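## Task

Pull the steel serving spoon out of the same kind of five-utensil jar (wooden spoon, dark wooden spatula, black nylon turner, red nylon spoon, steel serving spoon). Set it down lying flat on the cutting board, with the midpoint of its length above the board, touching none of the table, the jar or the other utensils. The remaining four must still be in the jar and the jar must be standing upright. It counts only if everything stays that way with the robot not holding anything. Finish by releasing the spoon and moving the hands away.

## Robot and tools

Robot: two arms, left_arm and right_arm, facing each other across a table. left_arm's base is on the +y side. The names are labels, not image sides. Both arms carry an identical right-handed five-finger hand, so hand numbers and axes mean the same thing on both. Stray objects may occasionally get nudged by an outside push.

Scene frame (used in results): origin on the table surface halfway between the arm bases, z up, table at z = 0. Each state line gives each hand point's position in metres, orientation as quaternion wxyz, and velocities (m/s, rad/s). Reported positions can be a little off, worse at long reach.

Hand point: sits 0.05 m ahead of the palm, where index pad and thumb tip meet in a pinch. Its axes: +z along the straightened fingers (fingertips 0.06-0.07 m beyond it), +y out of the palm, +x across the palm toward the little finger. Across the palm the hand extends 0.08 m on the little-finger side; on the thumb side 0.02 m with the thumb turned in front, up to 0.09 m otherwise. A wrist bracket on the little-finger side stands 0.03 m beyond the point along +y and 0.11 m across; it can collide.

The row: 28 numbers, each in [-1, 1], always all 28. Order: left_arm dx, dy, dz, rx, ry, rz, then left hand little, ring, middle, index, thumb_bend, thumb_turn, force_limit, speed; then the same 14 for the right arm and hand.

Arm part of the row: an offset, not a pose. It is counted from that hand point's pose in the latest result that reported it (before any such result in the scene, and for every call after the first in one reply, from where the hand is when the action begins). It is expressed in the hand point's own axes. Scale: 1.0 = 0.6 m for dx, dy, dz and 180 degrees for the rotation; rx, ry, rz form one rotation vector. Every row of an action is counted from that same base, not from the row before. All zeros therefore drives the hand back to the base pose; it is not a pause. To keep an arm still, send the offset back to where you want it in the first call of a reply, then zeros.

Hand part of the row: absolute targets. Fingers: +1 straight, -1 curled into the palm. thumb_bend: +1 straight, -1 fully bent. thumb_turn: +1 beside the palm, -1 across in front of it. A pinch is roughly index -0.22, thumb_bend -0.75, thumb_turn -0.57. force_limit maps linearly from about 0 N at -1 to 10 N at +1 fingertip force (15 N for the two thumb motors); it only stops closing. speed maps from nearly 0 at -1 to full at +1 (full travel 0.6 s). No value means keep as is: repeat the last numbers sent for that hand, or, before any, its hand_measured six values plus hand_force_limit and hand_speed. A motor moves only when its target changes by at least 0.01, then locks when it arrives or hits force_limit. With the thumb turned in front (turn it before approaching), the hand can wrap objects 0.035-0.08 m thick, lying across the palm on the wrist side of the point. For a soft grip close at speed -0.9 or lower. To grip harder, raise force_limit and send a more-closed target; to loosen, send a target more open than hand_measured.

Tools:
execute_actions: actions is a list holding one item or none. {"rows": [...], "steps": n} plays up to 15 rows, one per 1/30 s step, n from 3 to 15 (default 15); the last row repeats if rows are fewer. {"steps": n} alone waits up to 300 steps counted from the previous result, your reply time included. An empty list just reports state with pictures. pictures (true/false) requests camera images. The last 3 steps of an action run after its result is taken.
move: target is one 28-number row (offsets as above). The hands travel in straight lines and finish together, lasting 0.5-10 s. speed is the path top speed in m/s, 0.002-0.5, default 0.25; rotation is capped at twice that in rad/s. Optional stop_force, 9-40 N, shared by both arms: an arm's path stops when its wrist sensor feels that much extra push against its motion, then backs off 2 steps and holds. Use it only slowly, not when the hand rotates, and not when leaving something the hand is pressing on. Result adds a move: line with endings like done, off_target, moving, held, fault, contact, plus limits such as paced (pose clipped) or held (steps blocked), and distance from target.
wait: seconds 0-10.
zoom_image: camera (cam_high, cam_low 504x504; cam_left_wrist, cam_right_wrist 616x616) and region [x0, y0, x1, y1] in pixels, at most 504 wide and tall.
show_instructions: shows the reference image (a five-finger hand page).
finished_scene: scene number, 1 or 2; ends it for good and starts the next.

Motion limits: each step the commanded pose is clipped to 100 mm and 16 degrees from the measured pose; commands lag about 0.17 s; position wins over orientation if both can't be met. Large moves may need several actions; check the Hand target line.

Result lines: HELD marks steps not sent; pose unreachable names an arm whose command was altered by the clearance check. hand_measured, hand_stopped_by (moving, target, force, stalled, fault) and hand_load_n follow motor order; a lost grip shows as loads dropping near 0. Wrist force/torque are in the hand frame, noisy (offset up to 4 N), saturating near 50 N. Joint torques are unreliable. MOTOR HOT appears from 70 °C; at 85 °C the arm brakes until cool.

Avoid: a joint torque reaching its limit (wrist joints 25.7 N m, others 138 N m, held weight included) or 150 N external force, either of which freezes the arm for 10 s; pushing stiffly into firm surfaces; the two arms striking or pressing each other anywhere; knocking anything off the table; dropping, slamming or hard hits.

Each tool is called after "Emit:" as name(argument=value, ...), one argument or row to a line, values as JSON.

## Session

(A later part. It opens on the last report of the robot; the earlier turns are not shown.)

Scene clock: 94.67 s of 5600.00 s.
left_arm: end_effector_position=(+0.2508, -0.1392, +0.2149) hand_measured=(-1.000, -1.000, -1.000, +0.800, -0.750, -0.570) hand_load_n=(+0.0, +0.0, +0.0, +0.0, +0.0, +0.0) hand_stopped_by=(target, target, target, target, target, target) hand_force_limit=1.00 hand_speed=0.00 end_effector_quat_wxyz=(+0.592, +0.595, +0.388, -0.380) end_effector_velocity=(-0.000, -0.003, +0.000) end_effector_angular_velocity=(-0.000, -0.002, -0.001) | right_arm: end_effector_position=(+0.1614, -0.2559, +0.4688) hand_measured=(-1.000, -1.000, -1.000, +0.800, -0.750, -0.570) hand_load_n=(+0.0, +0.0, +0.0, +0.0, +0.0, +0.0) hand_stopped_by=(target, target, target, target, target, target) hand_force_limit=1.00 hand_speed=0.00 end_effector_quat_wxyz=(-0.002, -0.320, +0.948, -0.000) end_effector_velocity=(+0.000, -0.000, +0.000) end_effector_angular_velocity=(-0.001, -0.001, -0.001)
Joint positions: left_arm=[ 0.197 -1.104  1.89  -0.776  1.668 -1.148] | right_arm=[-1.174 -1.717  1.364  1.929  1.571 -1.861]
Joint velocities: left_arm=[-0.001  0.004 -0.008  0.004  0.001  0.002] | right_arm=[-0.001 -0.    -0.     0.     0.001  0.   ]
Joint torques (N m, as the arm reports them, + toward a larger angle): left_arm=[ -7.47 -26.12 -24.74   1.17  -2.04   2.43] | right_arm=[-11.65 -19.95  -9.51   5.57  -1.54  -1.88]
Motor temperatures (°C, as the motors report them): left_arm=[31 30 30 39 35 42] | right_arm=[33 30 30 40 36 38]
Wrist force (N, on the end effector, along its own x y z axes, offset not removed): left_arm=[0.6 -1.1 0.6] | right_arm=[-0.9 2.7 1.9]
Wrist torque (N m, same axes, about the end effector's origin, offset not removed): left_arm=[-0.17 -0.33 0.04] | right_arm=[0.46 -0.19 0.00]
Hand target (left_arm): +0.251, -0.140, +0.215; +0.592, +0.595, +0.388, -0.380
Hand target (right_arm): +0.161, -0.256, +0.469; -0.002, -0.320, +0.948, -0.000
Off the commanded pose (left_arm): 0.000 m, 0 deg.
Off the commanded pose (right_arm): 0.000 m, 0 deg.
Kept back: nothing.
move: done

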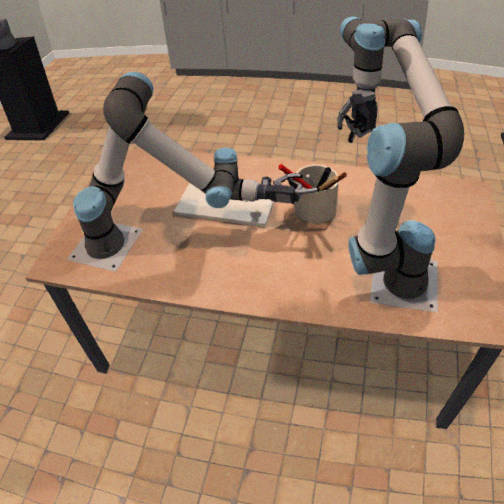

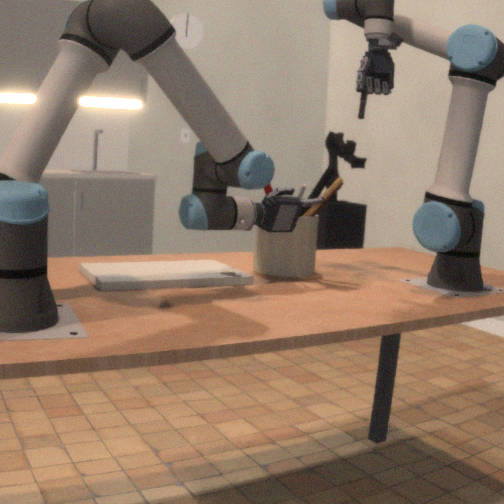

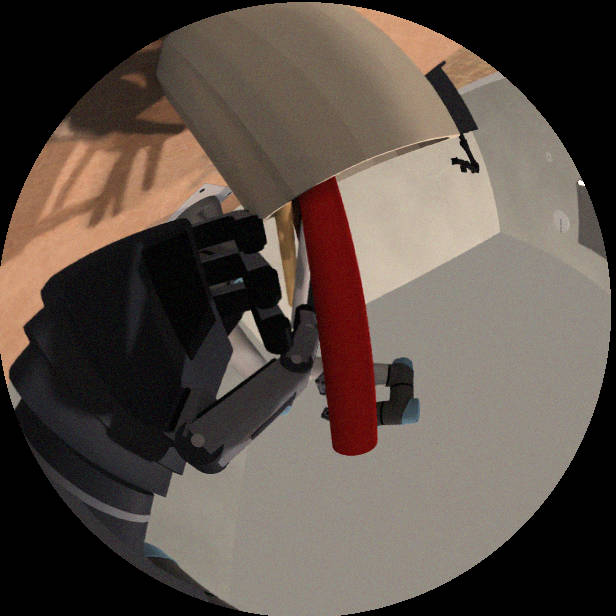

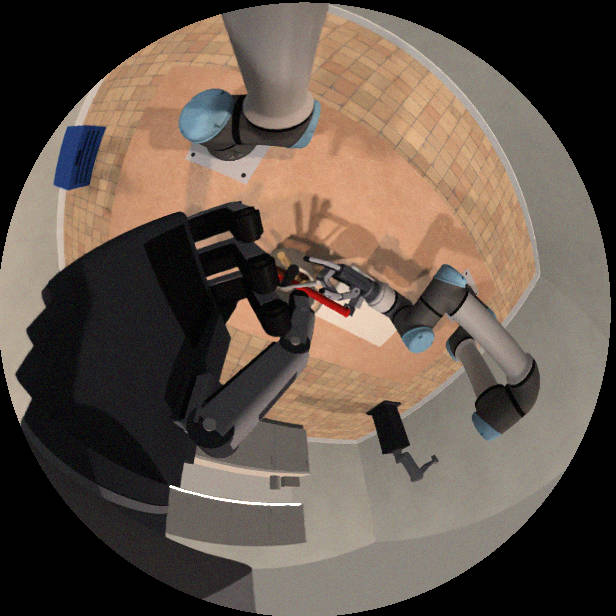

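Emit:
move(
  target=[0,0,0.04,0,0,0,-1,-1,-1,0.8,-0.75,-0.57,1,0,0,0,0,0,0,0,-1,-1,-1,0.8,-0.75,-0.57,1,0],
  speed=0.02,
  stop_force=10,
)

Emit:
move(
  target=[0,0,0,0,0,0,-1,-1,-1,-0.6,-0.75,-0.57,1,-0.5,0,0,0,0,0,0,-1,-1,-1,0.8,-0.75,-0.57,1,0],
)

Emit:
zoom_image(
  camera="cam_right_wrist",
  region=[230, 190, 410, 350],
)

Emit:
zoom_image(
  camera="cam_low",
  region=[200, 130, 380, 290],
)

Scene clock: 96.40 s of 5600.00 s.
left_arm: end_effector_position=(+0.2509, -0.1628, +0.2147) hand_measured=(-1.000, -1.000, -1.000, +0.800, -0.750, -0.570) hand_load_n=(-1.5, +0.0, +0.0, +0.0, +0.5, -0.5) hand_stopped_by=(target, target, target, target, target, target) hand_force_limit=1.00 hand_speed=0.00 end_effector_quat_wxyz=(+0.592, +0.595, +0.388, -0.381) end_effector_velocity=(-0.000, -0.003, -0.001) end_effector_angular_velocity=(+0.002, +0.000, +0.000) | right_arm: end_effector_position=(+0.1614, -0.2559, +0.4688) hand_measured=(-1.000, -1.000, -1.000, +0.800, -0.750, -0.570) hand_load_n=(+0.0, +0.0, +0.0, +0.0, +0.0, +0.0) hand_stopped_by=(target, target, target, target, target, target) hand_force_limit=1.00 hand_speed=0.00 end_effector_quat_wxyz=(-0.002, -0.320, +0.948, -0.000) end_effector_velocity=(-0.000, +0.000, +0.000) end_effector_angular_velocity=(+0.002, +0.000, +0.001)
Joint positions: left_arm=[ 0.192 -1.063  1.822 -0.748  1.663 -1.148] | right_arm=[-1.174 -1.717  1.364  1.929  1.571 -1.861]
Joint velocities: left_arm=[-0.001  0.006 -0.009  0.005 -0.001 -0.   ] | right_arm=[ 0.001 -0.    -0.    -0.    -0.002  0.   ]
Joint torques (N m, as the arm reports them, + toward a larger angle): left_arm=[ -6.24 -27.35 -27.93   0.43  -2.81  -2.  ] | right_arm=[-10.94 -19.33  -8.83   5.4   -1.33  -1.94]
Motor temperatures (°C, as the motors report them): left_arm=[31 30 30 39 35 42] | right_arm=[33 30 30 40 36 38]
Wrist force (N, on the end effector, along its own x y z axes, offset not removed): left_arm=[-2.3 -3.5 -2.8] | right_arm=[3.1 2.2 2.9]
Wrist torque (N m, same axes, about the end effector's origin, offset not removed): left_arm=[0.00 0.09 -0.31] | right_arm=[0.39 -0.72 0.14]
Hand target (left_arm): +0.251, -0.163, +0.215; +0.592, +0.595, +0.388, -0.381
Hand target (right_arm): +0.161, -0.256, +0.469; -0.002, -0.320, +0.948, -0.000
Off the commanded pose (left_arm): 0.000 m, 0 deg.
Off the commanded pose (right_arm): 0.000 m, 0 deg.
Kept back: nothing.
move: done

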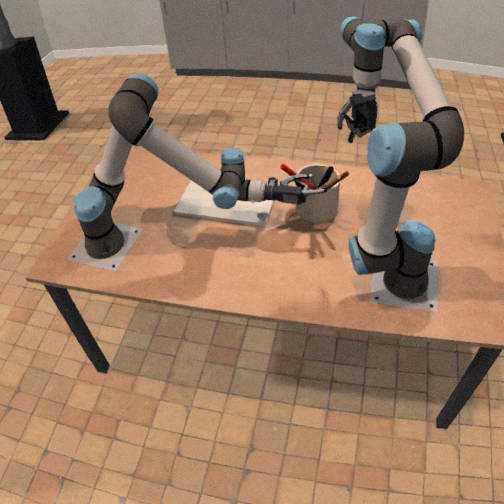

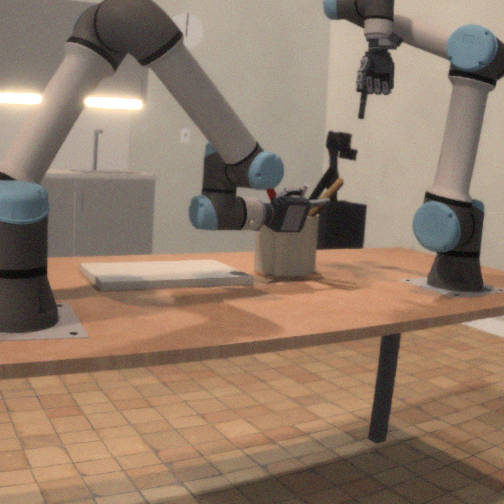

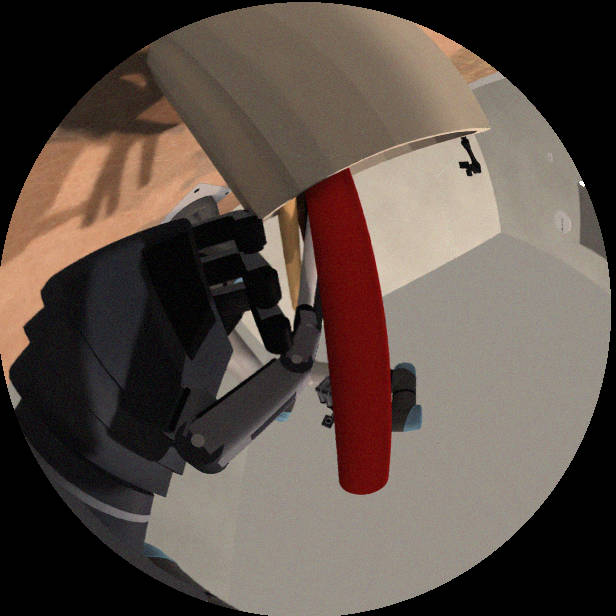

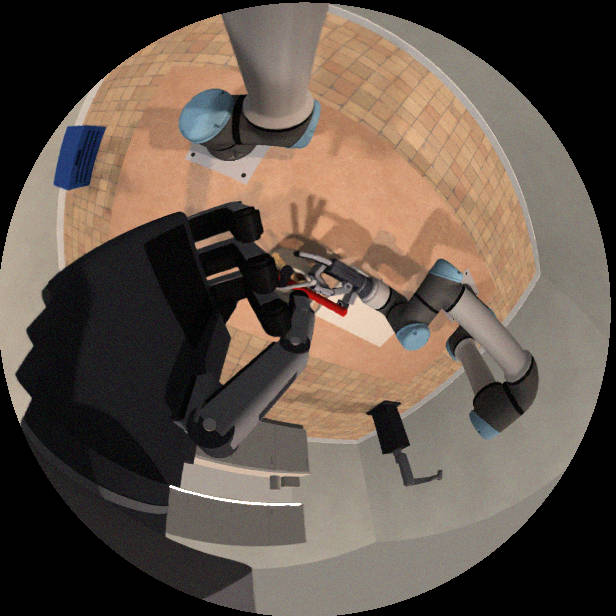

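Scene clock: 97.73 s of 5600.00 s.
left_arm: end_effector_position=(+0.2509, -0.1628, +0.2147) hand_measured=(-1.000, -1.000, -1.000, -0.078, -0.748, -0.570) hand_load_n=(-0.5, +0.0, +0.0, +11.5, +3.0, -1.0) hand_stopped_by=(target, target, target, force, target, target) hand_force_limit=1.00 hand_speed=-0.50 end_effector_quat_wxyz=(+0.592, +0.595, +0.388, -0.381) end_effector_velocity=(+0.000, +0.000, +0.001) end_effector_angular_velocity=(-0.002, +0.001, +0.000) | right_arm: end_effector_position=(+0.1614, -0.2559, +0.4688) hand_measured=(-1.000, -1.000, -1.000, +0.800, -0.750, -0.570) hand_load_n=(+0.0, +0.0, +0.0, +0.0, +0.0, +0.0) hand_stopped_by=(target, target, target, target, target, target) hand_force_limit=1.00 hand_speed=0.00 end_effector_quat_wxyz=(-0.002, -0.320, +0.948, -0.000) end_effector_velocity=(+0.000, -0.000, -0.000) end_effector_angular_velocity=(-0.001, -0.000, +0.000)
Joint positions: left_arm=[ 0.192 -1.063  1.822 -0.748  1.663 -1.148] | right_arm=[-1.174 -1.717  1.364  1.929  1.571 -1.861]
Joint velocities: left_arm=[ 0.001 -0.002  0.    -0.     0.    -0.001] | right_arm=[-0.001  0.    -0.    -0.     0.001 -0.001]
Joint torques (N m, as the arm reports them, + toward a larger angle): left_arm=[  6.14 -51.87 -12.7   -4.15  -1.15  -1.74] | right_arm=[-11.86 -19.68  -9.46   5.49  -1.17  -1.84]
Motor temperatures (°C, as the motors report them): left_arm=[31 30 30 39 35 42] | right_arm=[33 30 30 40 36 38]
Wrist force (N, on the end effector, along its own x y z axes, offset not removed): left_arm=[-1.1 -4.2 -1.2] | right_arm=[1.9 1.4 1.6]
Wrist torque (N m, same axes, about the end effector's origin, offset not removed): left_arm=[-0.06 -0.24 -0.23] | right_arm=[0.25 -0.53 0.06]
Hand target (left_arm): +0.251, -0.163, +0.215; +0.592, +0.595, +0.388, -0.381
Hand target (right_arm): +0.161, -0.256, +0.469; -0.002, -0.320, +0.948, -0.000
Off the commanded pose (left_arm): 0.000 m, 0 deg.
Off the commanded pose (right_arm): 0.000 m, 0 deg.
Kept back: nothing.
move: done

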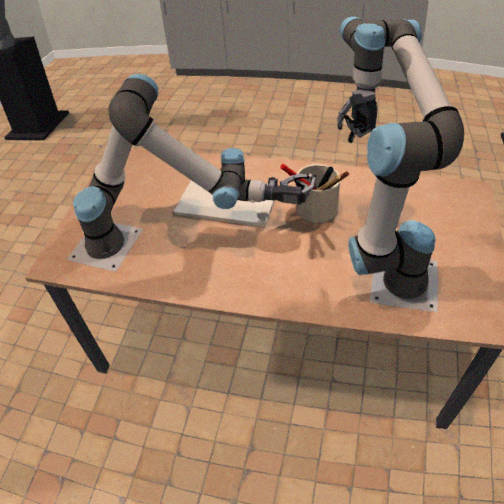

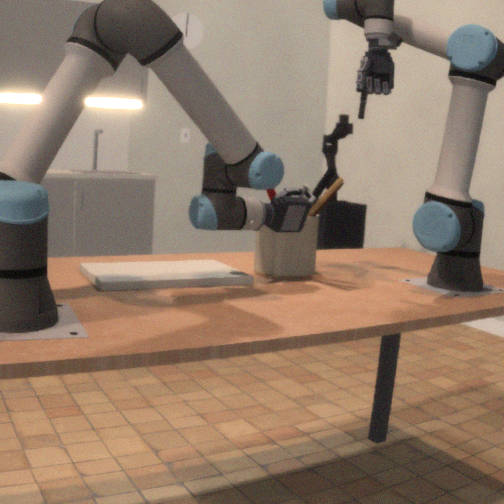

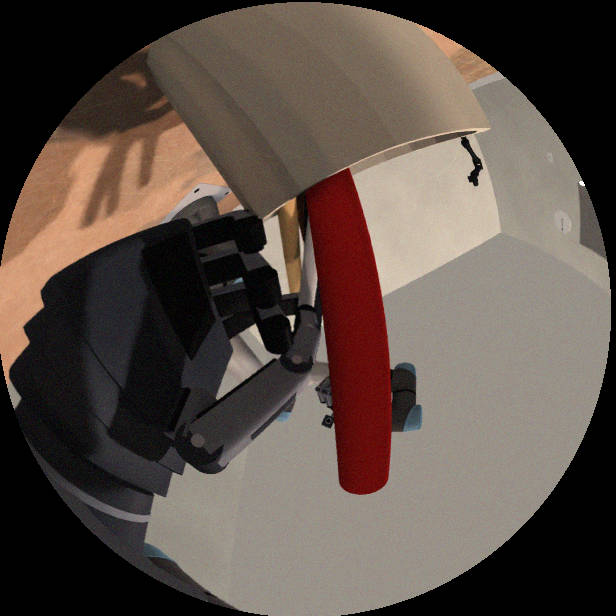

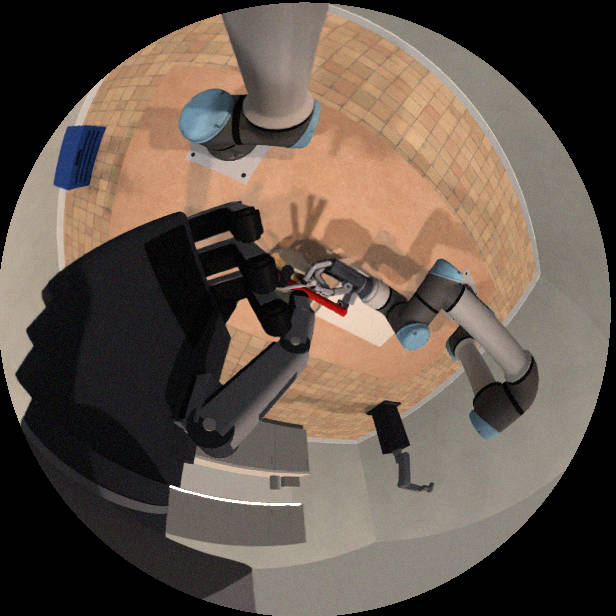

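Region (230, 190, 410, 350) of cam_right_wrist's 616x616 image, scaled by 2.800, with more detail than that image has.

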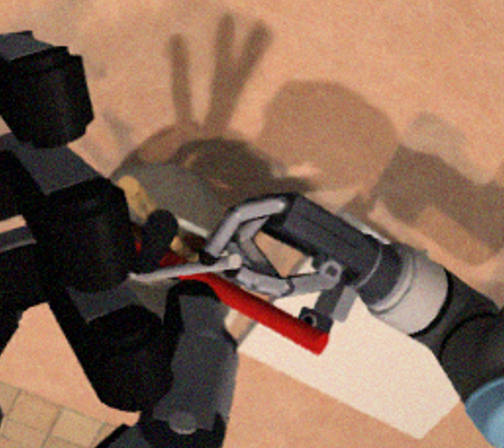

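Region (200, 130, 380, 290) of cam_low's 504x504 image, scaled by 2.800, with more detail than that image has.

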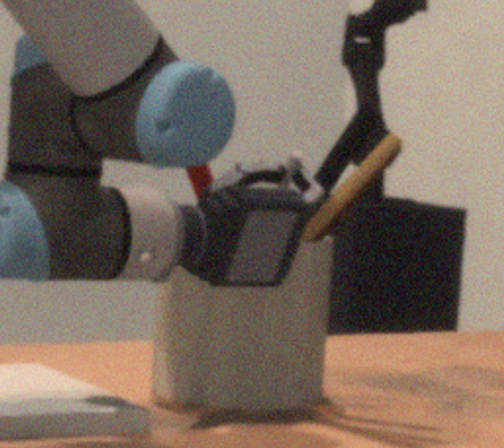

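Seems gripped. Lift along −x hand.

Emit:
move(
  target=[-0.1,0,0,0,0,0,-1,-1,-1,-0.6,-0.75,-0.57,1,-0.5,0,0,0,0,0,0,-1,-1,-1,0.8,-0.75,-0.57,1,0],
  speed=0.02,
)

Emit:
zoom_image(
  camera="cam_low",
  region=[180, 110, 380, 290],
)

Scene clock: 101.30 s of 5600.00 s.
left_arm: end_effector_position=(+0.2265, -0.1635, +0.2691) hand_measured=(-1.000, -1.000, -1.000, -0.078, -0.748, -0.570) hand_load_n=(+0.0, +0.0, +0.0, +10.0, +2.5, +0.0) hand_stopped_by=(target, target, target, force, target, target) hand_force_limit=1.00 hand_speed=-0.50 end_effector_quat_wxyz=(+0.592, +0.595, +0.388, -0.381) end_effector_velocity=(-0.001, -0.000, +0.003) end_effector_angular_velocity=(+0.000, +0.001, -0.000) | right_arm: end_effector_position=(+0.1614, -0.2559, +0.4688) hand_measured=(-1.000, -1.000, -1.000, +0.800, -0.750, -0.570) hand_load_n=(+0.0, +0.0, +0.0, +0.0, +0.0, +0.0) hand_stopped_by=(target, target, target, target, target, target) hand_force_limit=1.00 hand_speed=0.00 end_effector_quat_wxyz=(-0.002, -0.320, +0.948, -0.000) end_effector_velocity=(+0.000, -0.000, -0.000) end_effector_angular_velocity=(-0.000, +0.000, -0.002)
Joint positions: left_arm=[ 0.142 -1.163  1.802 -0.629  1.613 -1.149] | right_arm=[-1.174 -1.717  1.364  1.929  1.571 -1.861]
Joint velocities: left_arm=[-0.003 -0.005 -0.002  0.007 -0.002 -0.001] | right_arm=[-0.001  0.    -0.     0.     0.     0.001]
Joint torques (N m, as the arm reports them, + toward a larger angle): left_arm=[ -9.91 -51.37 -29.57   0.67  -2.09  -2.03] | right_arm=[-11.71 -19.42  -8.56   5.36  -1.28  -1.98]
Motor temperatures (°C, as the motors report them): left_arm=[31 30 30 39 35 42] | right_arm=[33 30 30 40 36 38]
Wrist force (N, on the end effector, along its own x y z axes, offset not removed): left_arm=[2.8 -2.6 1.0] | right_arm=[0.3 1.4 3.2]
Wrist torque (N m, same axes, about the end effector's origin, offset not removed): left_arm=[-0.40 -0.42 0.03] | right_arm=[0.22 -0.34 0.09]
Hand target (left_arm): +0.226, -0.164, +0.269; +0.592, +0.595, +0.388, -0.381
Hand target (right_arm): +0.161, -0.256, +0.469; -0.002, -0.320, +0.948, -0.000
Off the commanded pose (left_arm): 0.000 m, 0 deg.
Off the commanded pose (right_arm): 0.000 m, 0 deg.
Kept back: nothing.
move: done

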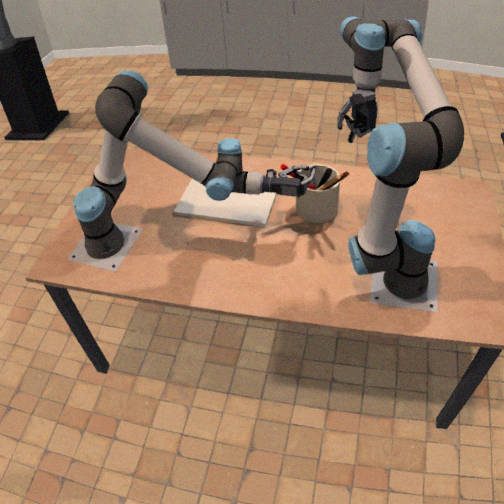

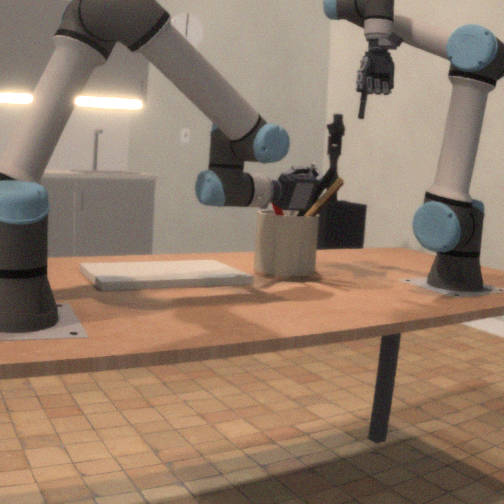

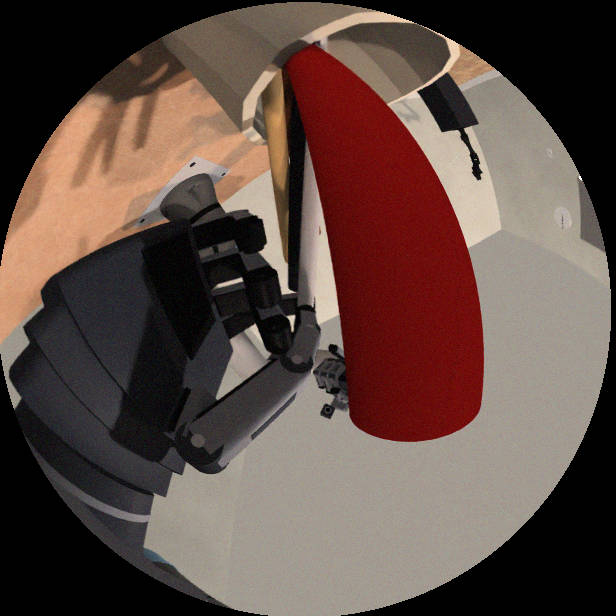

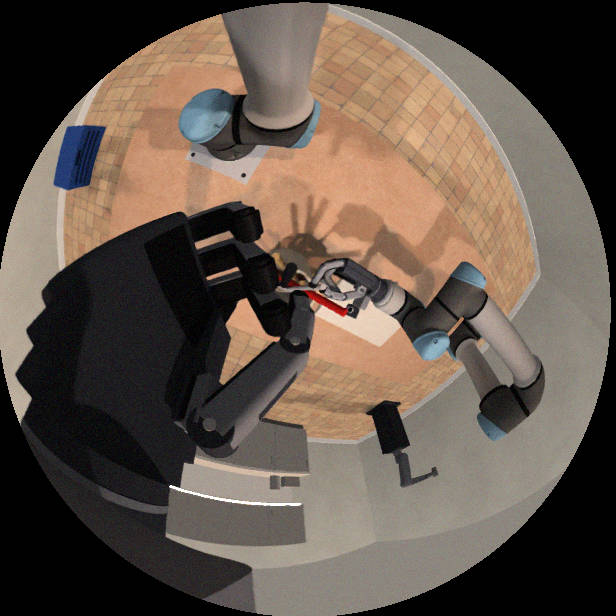

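Region (180, 110, 380, 290) of cam_low's 504x504 image, scaled by 2.520, with more detail than that image has; it fills the top 454 rows of this view, and the rest is white.

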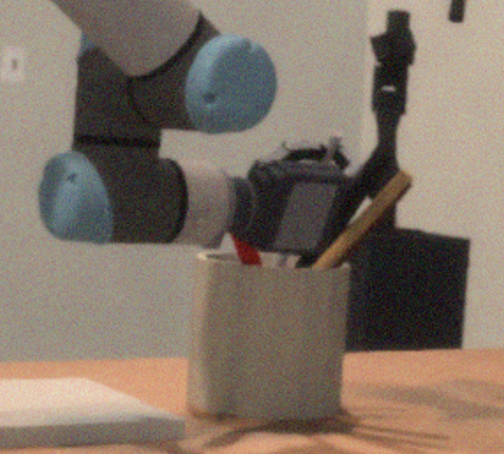

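Emit:
move(
  target=[-0.2,-0.04,0,0,0,0,-1,-1,-1,-0.6,-0.75,-0.57,1,-0.5,0,0,0,0,0,0,-1,-1,-1,0.8,-0.75,-0.57,1,0],
  speed=0.025,
)

Scene clock: 106.77 s of 5600.00 s.
left_arm: end_effector_position=(+0.1559, -0.1649, +0.3686) hand_measured=(-1.000, -1.000, -1.000, -0.078, -0.748, -0.570) hand_load_n=(+0.0, +0.0, +0.0, +10.0, +3.0, -1.0) hand_stopped_by=(target, target, target, force, target, target) hand_force_limit=1.00 hand_speed=-0.50 end_effector_quat_wxyz=(+0.592, +0.595, +0.388, -0.381) end_effector_velocity=(-0.002, +0.000, +0.002) end_effector_angular_velocity=(-0.000, +0.000, +0.000) | right_arm: end_effector_position=(+0.1614, -0.2559, +0.4688) hand_measured=(-1.000, -1.000, -1.000, +0.800, -0.750, -0.570) hand_load_n=(+0.0, +0.0, +0.0, +0.0, +0.0, +0.0) hand_stopped_by=(target, target, target, target, target, target) hand_force_limit=1.00 hand_speed=0.00 end_effector_quat_wxyz=(-0.002, -0.320, +0.948, -0.000) end_effector_velocity=(+0.000, -0.000, +0.000) end_effector_angular_velocity=(+0.001, -0.000, -0.000)
Joint positions: left_arm=[-0.007 -1.317  1.725 -0.398  1.464 -1.151] | right_arm=[-1.174 -1.717  1.364  1.929  1.571 -1.861]
Joint velocities: left_arm=[-0.004 -0.003 -0.002  0.005 -0.004 -0.   ] | right_arm=[-0.001 -0.    -0.    -0.    -0.    -0.   ]
Joint torques (N m, as the arm reports them, + toward a larger angle): left_arm=[ -8.59 -46.09 -31.35   0.73  -1.83  -2.  ] | right_arm=[-11.3  -19.93  -9.47   5.37  -1.37  -1.91]
Motor temperatures (°C, as the motors report them): left_arm=[31 30 30 39 35 42] | right_arm=[33 30 30 40 36 38]
Wrist force (N, on the end effector, along its own x y z axes, offset not removed): left_arm=[1.8 -1.9 0.8] | right_arm=[0.1 1.5 3.3]
Wrist torque (N m, same axes, about the end effector's origin, offset not removed): left_arm=[-0.25 -0.28 0.00] | right_arm=[0.16 -0.25 -0.02]
Hand target (left_arm): +0.156, -0.165, +0.369; +0.592, +0.595, +0.388, -0.381
Hand target (right_arm): +0.161, -0.256, +0.469; -0.002, -0.320, +0.948, -0.000
Off the commanded pose (left_arm): 0.000 m, 0 deg.
Off the commanded pose (right_arm): 0.000 m, 0 deg.
Kept back: nothing.
move: done

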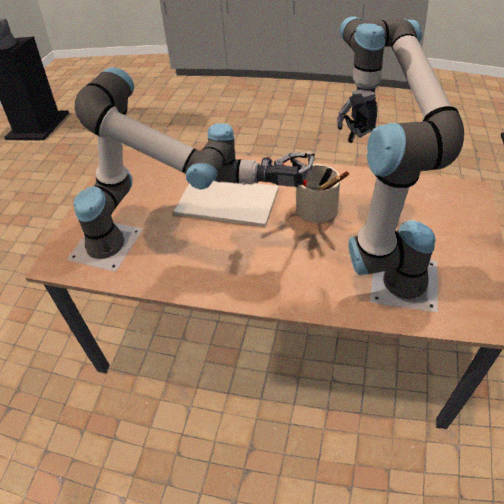

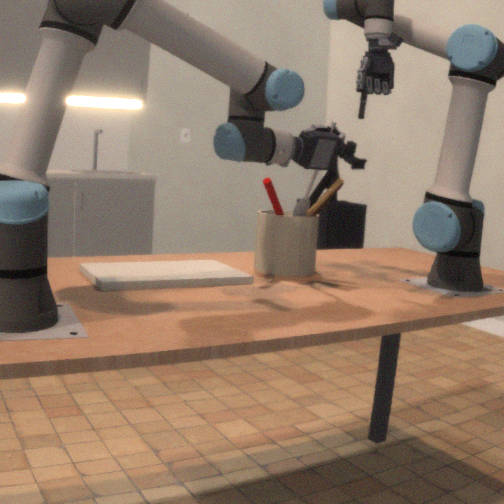

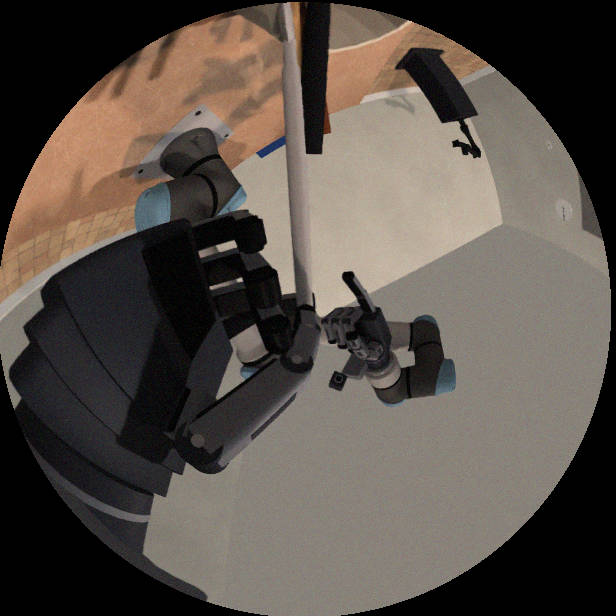

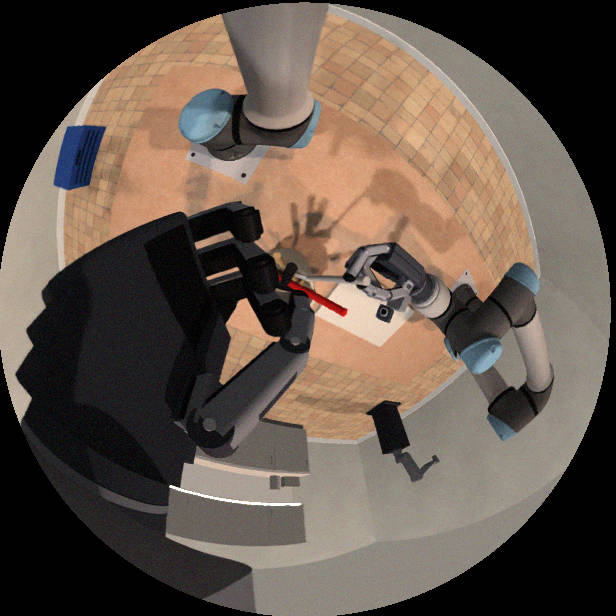

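Head at the rim; lift 6 cm more.

Emit:
move(
  target=[-0.1,0.03,0,0,0,0,-1,-1,-1,-0.6,-0.75,-0.57,1,-0.5,0,0,0,0,0,0,-1,-1,-1,0.8,-0.75,-0.57,1,0],
  speed=0.03,
)

Scene clock: 109.47 s of 5600.00 s.
left_arm: end_effector_position=(+0.1479, -0.1656, +0.4304) hand_measured=(-1.000, -1.000, -1.000, -0.078, -0.748, -0.570) hand_load_n=(+0.0, +0.0, +0.0, +9.0, +2.0, -1.0) hand_stopped_by=(target, target, target, force, target, target) hand_force_limit=1.00 hand_speed=-0.50 end_effector_quat_wxyz=(+0.592, +0.595, +0.388, -0.381) end_effector_velocity=(-0.000, -0.000, +0.002) end_effector_angular_velocity=(-0.000, -0.002, +0.001) | right_arm: end_effector_position=(+0.1614, -0.2559, +0.4688) hand_measured=(-1.000, -1.000, -1.000, +0.800, -0.750, -0.570) hand_load_n=(+0.0, +0.0, +0.0, +0.0, +0.0, +0.0) hand_stopped_by=(target, target, target, target, target, target) hand_force_limit=1.00 hand_speed=0.00 end_effector_quat_wxyz=(-0.002, -0.320, +0.948, -0.000) end_effector_velocity=(+0.000, +0.000, -0.000) end_effector_angular_velocity=(-0.000, +0.000, -0.001)
Joint positions: left_arm=[-0.024 -1.366  1.62  -0.244  1.447 -1.151] | right_arm=[-1.174 -1.717  1.364  1.929  1.571 -1.861]
Joint velocities: left_arm=[-0.001 -0.001 -0.005  0.006 -0.002  0.002] | right_arm=[ 0.     0.    -0.    -0.     0.     0.001]
Joint torques (N m, as the arm reports them, + toward a larger angle): left_arm=[ -7.51 -46.33 -33.1    0.44  -2.11  -2.03] | right_arm=[-11.07 -19.64  -8.56   5.29  -1.24  -1.72]
Motor temperatures (°C, as the motors report them): left_arm=[31 30 30 39 35 42] | right_arm=[33 30 30 40 36 38]
Wrist force (N, on the end effector, along its own x y z axes, offset not removed): left_arm=[1.3 -0.1 0.5] | right_arm=[2.2 1.1 1.4]
Wrist torque (N m, same axes, about the end effector's origin, offset not removed): left_arm=[0.05 -0.22 0.00] | right_arm=[0.33 -0.49 0.11]
Hand target (left_arm): +0.148, -0.166, +0.431; +0.592, +0.595, +0.388, -0.381
Hand target (right_arm): +0.161, -0.256, +0.469; -0.002, -0.320, +0.948, -0.000
Off the commanded pose (left_arm): 0.000 m, 0 deg.
Off the commanded pose (right_arm): 0.000 m, 0 deg.
Kept back: nothing.
move: done

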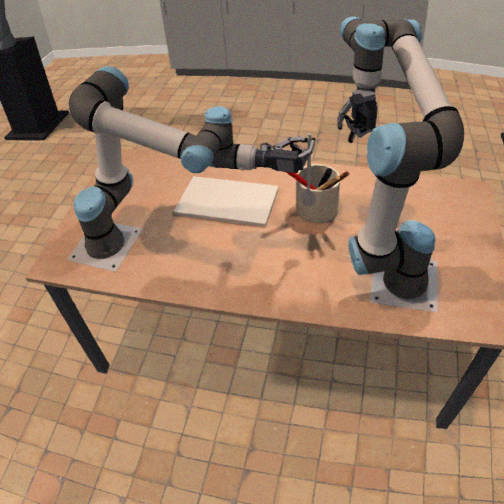

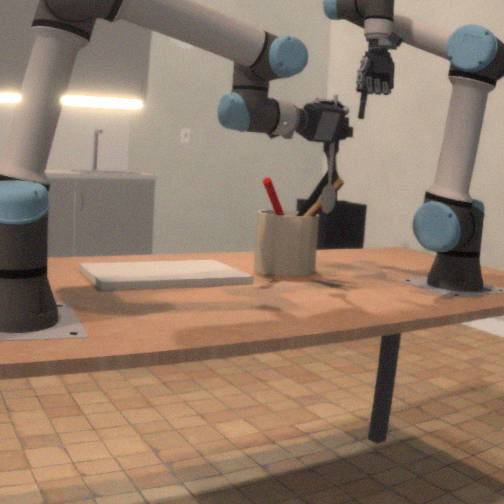

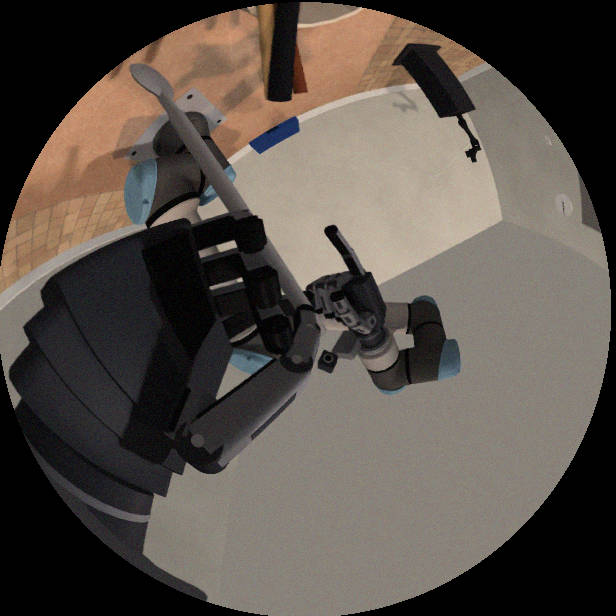

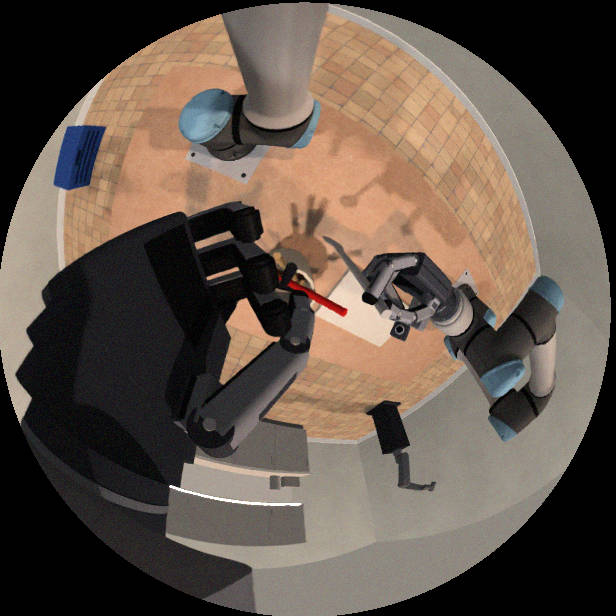

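Emit:
move(
  target=[0,0,0,-0.46,0.195,0,-1,-1,-1,-0.6,-0.75,-0.57,1,-0.5,0,0,0,0,0,0,-1,-1,-1,0.8,-0.75,-0.57,1,0],
  speed=0.08,
)

Scene clock: 120.00 s of 5600.00 s.
left_arm: end_effector_position=(+0.1480, -0.1642, +0.4295) hand_measured=(-1.000, -1.000, -1.000, -0.078, -0.748, -0.570) hand_load_n=(+0.0, +0.0, +0.0, +9.0, +2.0, -1.0) hand_stopped_by=(target, target, target, force, target, target) hand_force_limit=1.00 hand_speed=-0.50 end_effector_quat_wxyz=(+0.688, +0.164, +0.694, +0.134) end_effector_velocity=(-0.001, -0.001, +0.000) end_effector_angular_velocity=(+0.005, +0.012, +0.008) | right_arm: end_effector_position=(+0.1614, -0.2559, +0.4688) hand_measured=(-1.000, -1.000, -1.000, +0.800, -0.750, -0.570) hand_load_n=(+0.0, +0.0, +0.0, +0.0, +0.0, +0.0) hand_stopped_by=(target, target, target, target, target, target) hand_force_limit=1.00 hand_speed=0.00 end_effector_quat_wxyz=(-0.002, -0.320, +0.948, -0.000) end_effector_velocity=(-0.000, +0.000, -0.000) end_effector_angular_velocity=(+0.002, +0.001, -0.001)
Joint positions: left_arm=[-0.251 -0.42   0.042  0.322 -0.305 -1.094] | right_arm=[-1.174 -1.717  1.364  1.929  1.571 -1.861]
Joint velocities: left_arm=[ 0.     0.025 -0.061 -0.005 -0.009  0.043] | right_arm=[-0.     0.     0.    -0.    -0.002  0.001]
Joint torques (N m, as the arm reports them, + toward a larger angle): left_arm=[  7.54 -52.98 -26.51  -2.15  -2.04   2.72] | right_arm=[-10.62 -20.27  -9.33   5.41  -1.19  -1.85]
Motor temperatures (°C, as the motors report them): left_arm=[31 30 30 39 35 42] | right_arm=[33 30 30 40 36 38]
Wrist force (N, on the end effector, along its own x y z axes, offset not removed): left_arm=[1.5 -0.1 0.3] | right_arm=[0.8 2.1 2.5]
Wrist torque (N m, same axes, about the end effector's origin, offset not removed): left_arm=[0.12 -0.29 0.12] | right_arm=[0.36 -0.34 0.12]
Hand target (left_arm): +0.148, -0.164, +0.430; +0.688, +0.164, +0.695, +0.134
Hand target (right_arm): +0.161, -0.256, +0.469; -0.002, -0.320, +0.948, -0.000
Off the commanded pose (left_arm): 0.002 m, 3 deg.
Off the commanded pose (right_arm): 0.000 m, 0 deg.
elbow stopped short (left arm): the move would have taken joint 3 (elbow) straighter than the controller allows; a more bent joint 3 avoids this.
Kept back: nothing.
move: off_target (left_arm)

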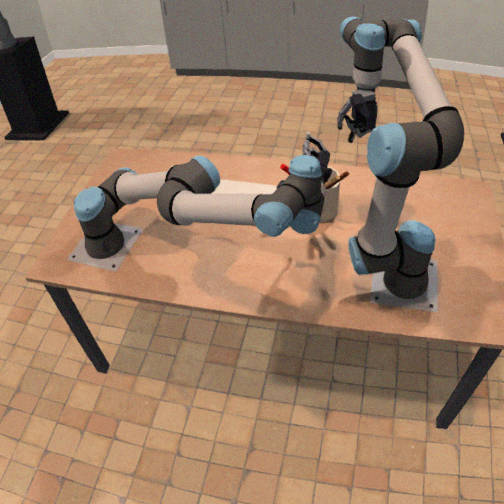

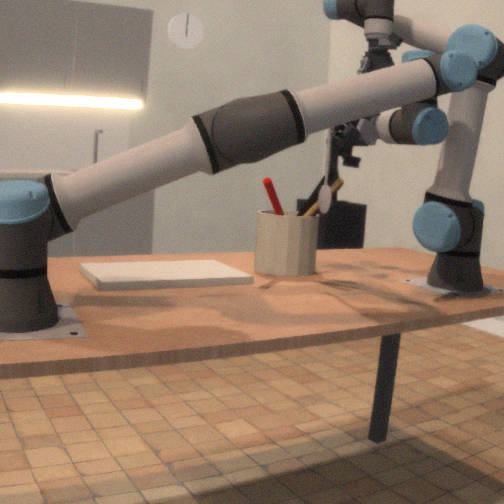

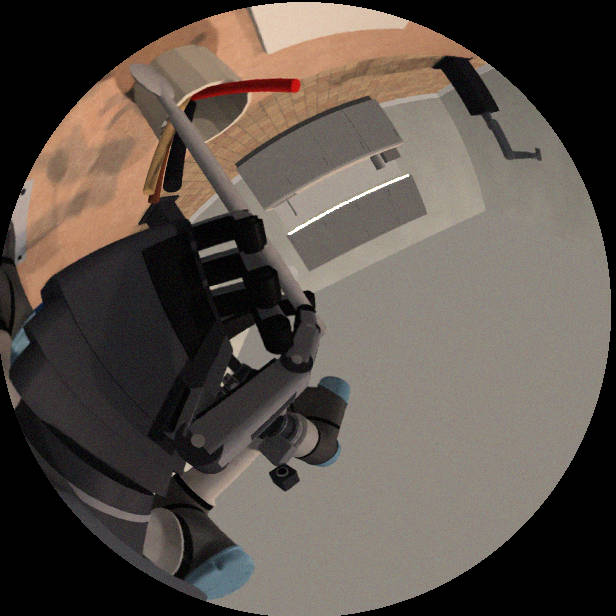

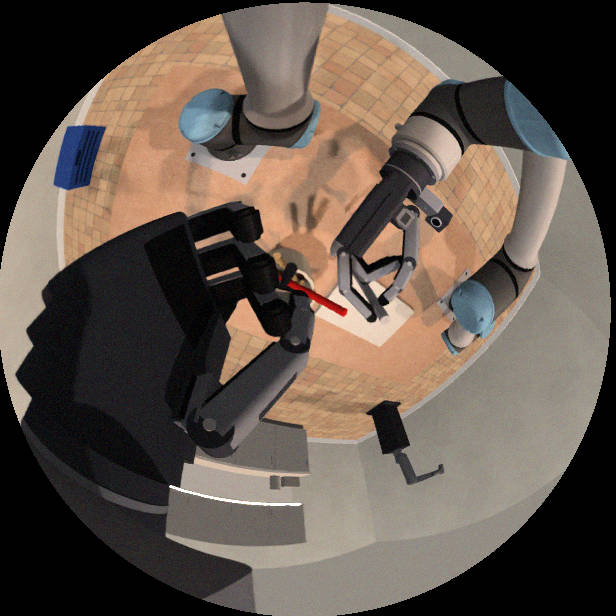

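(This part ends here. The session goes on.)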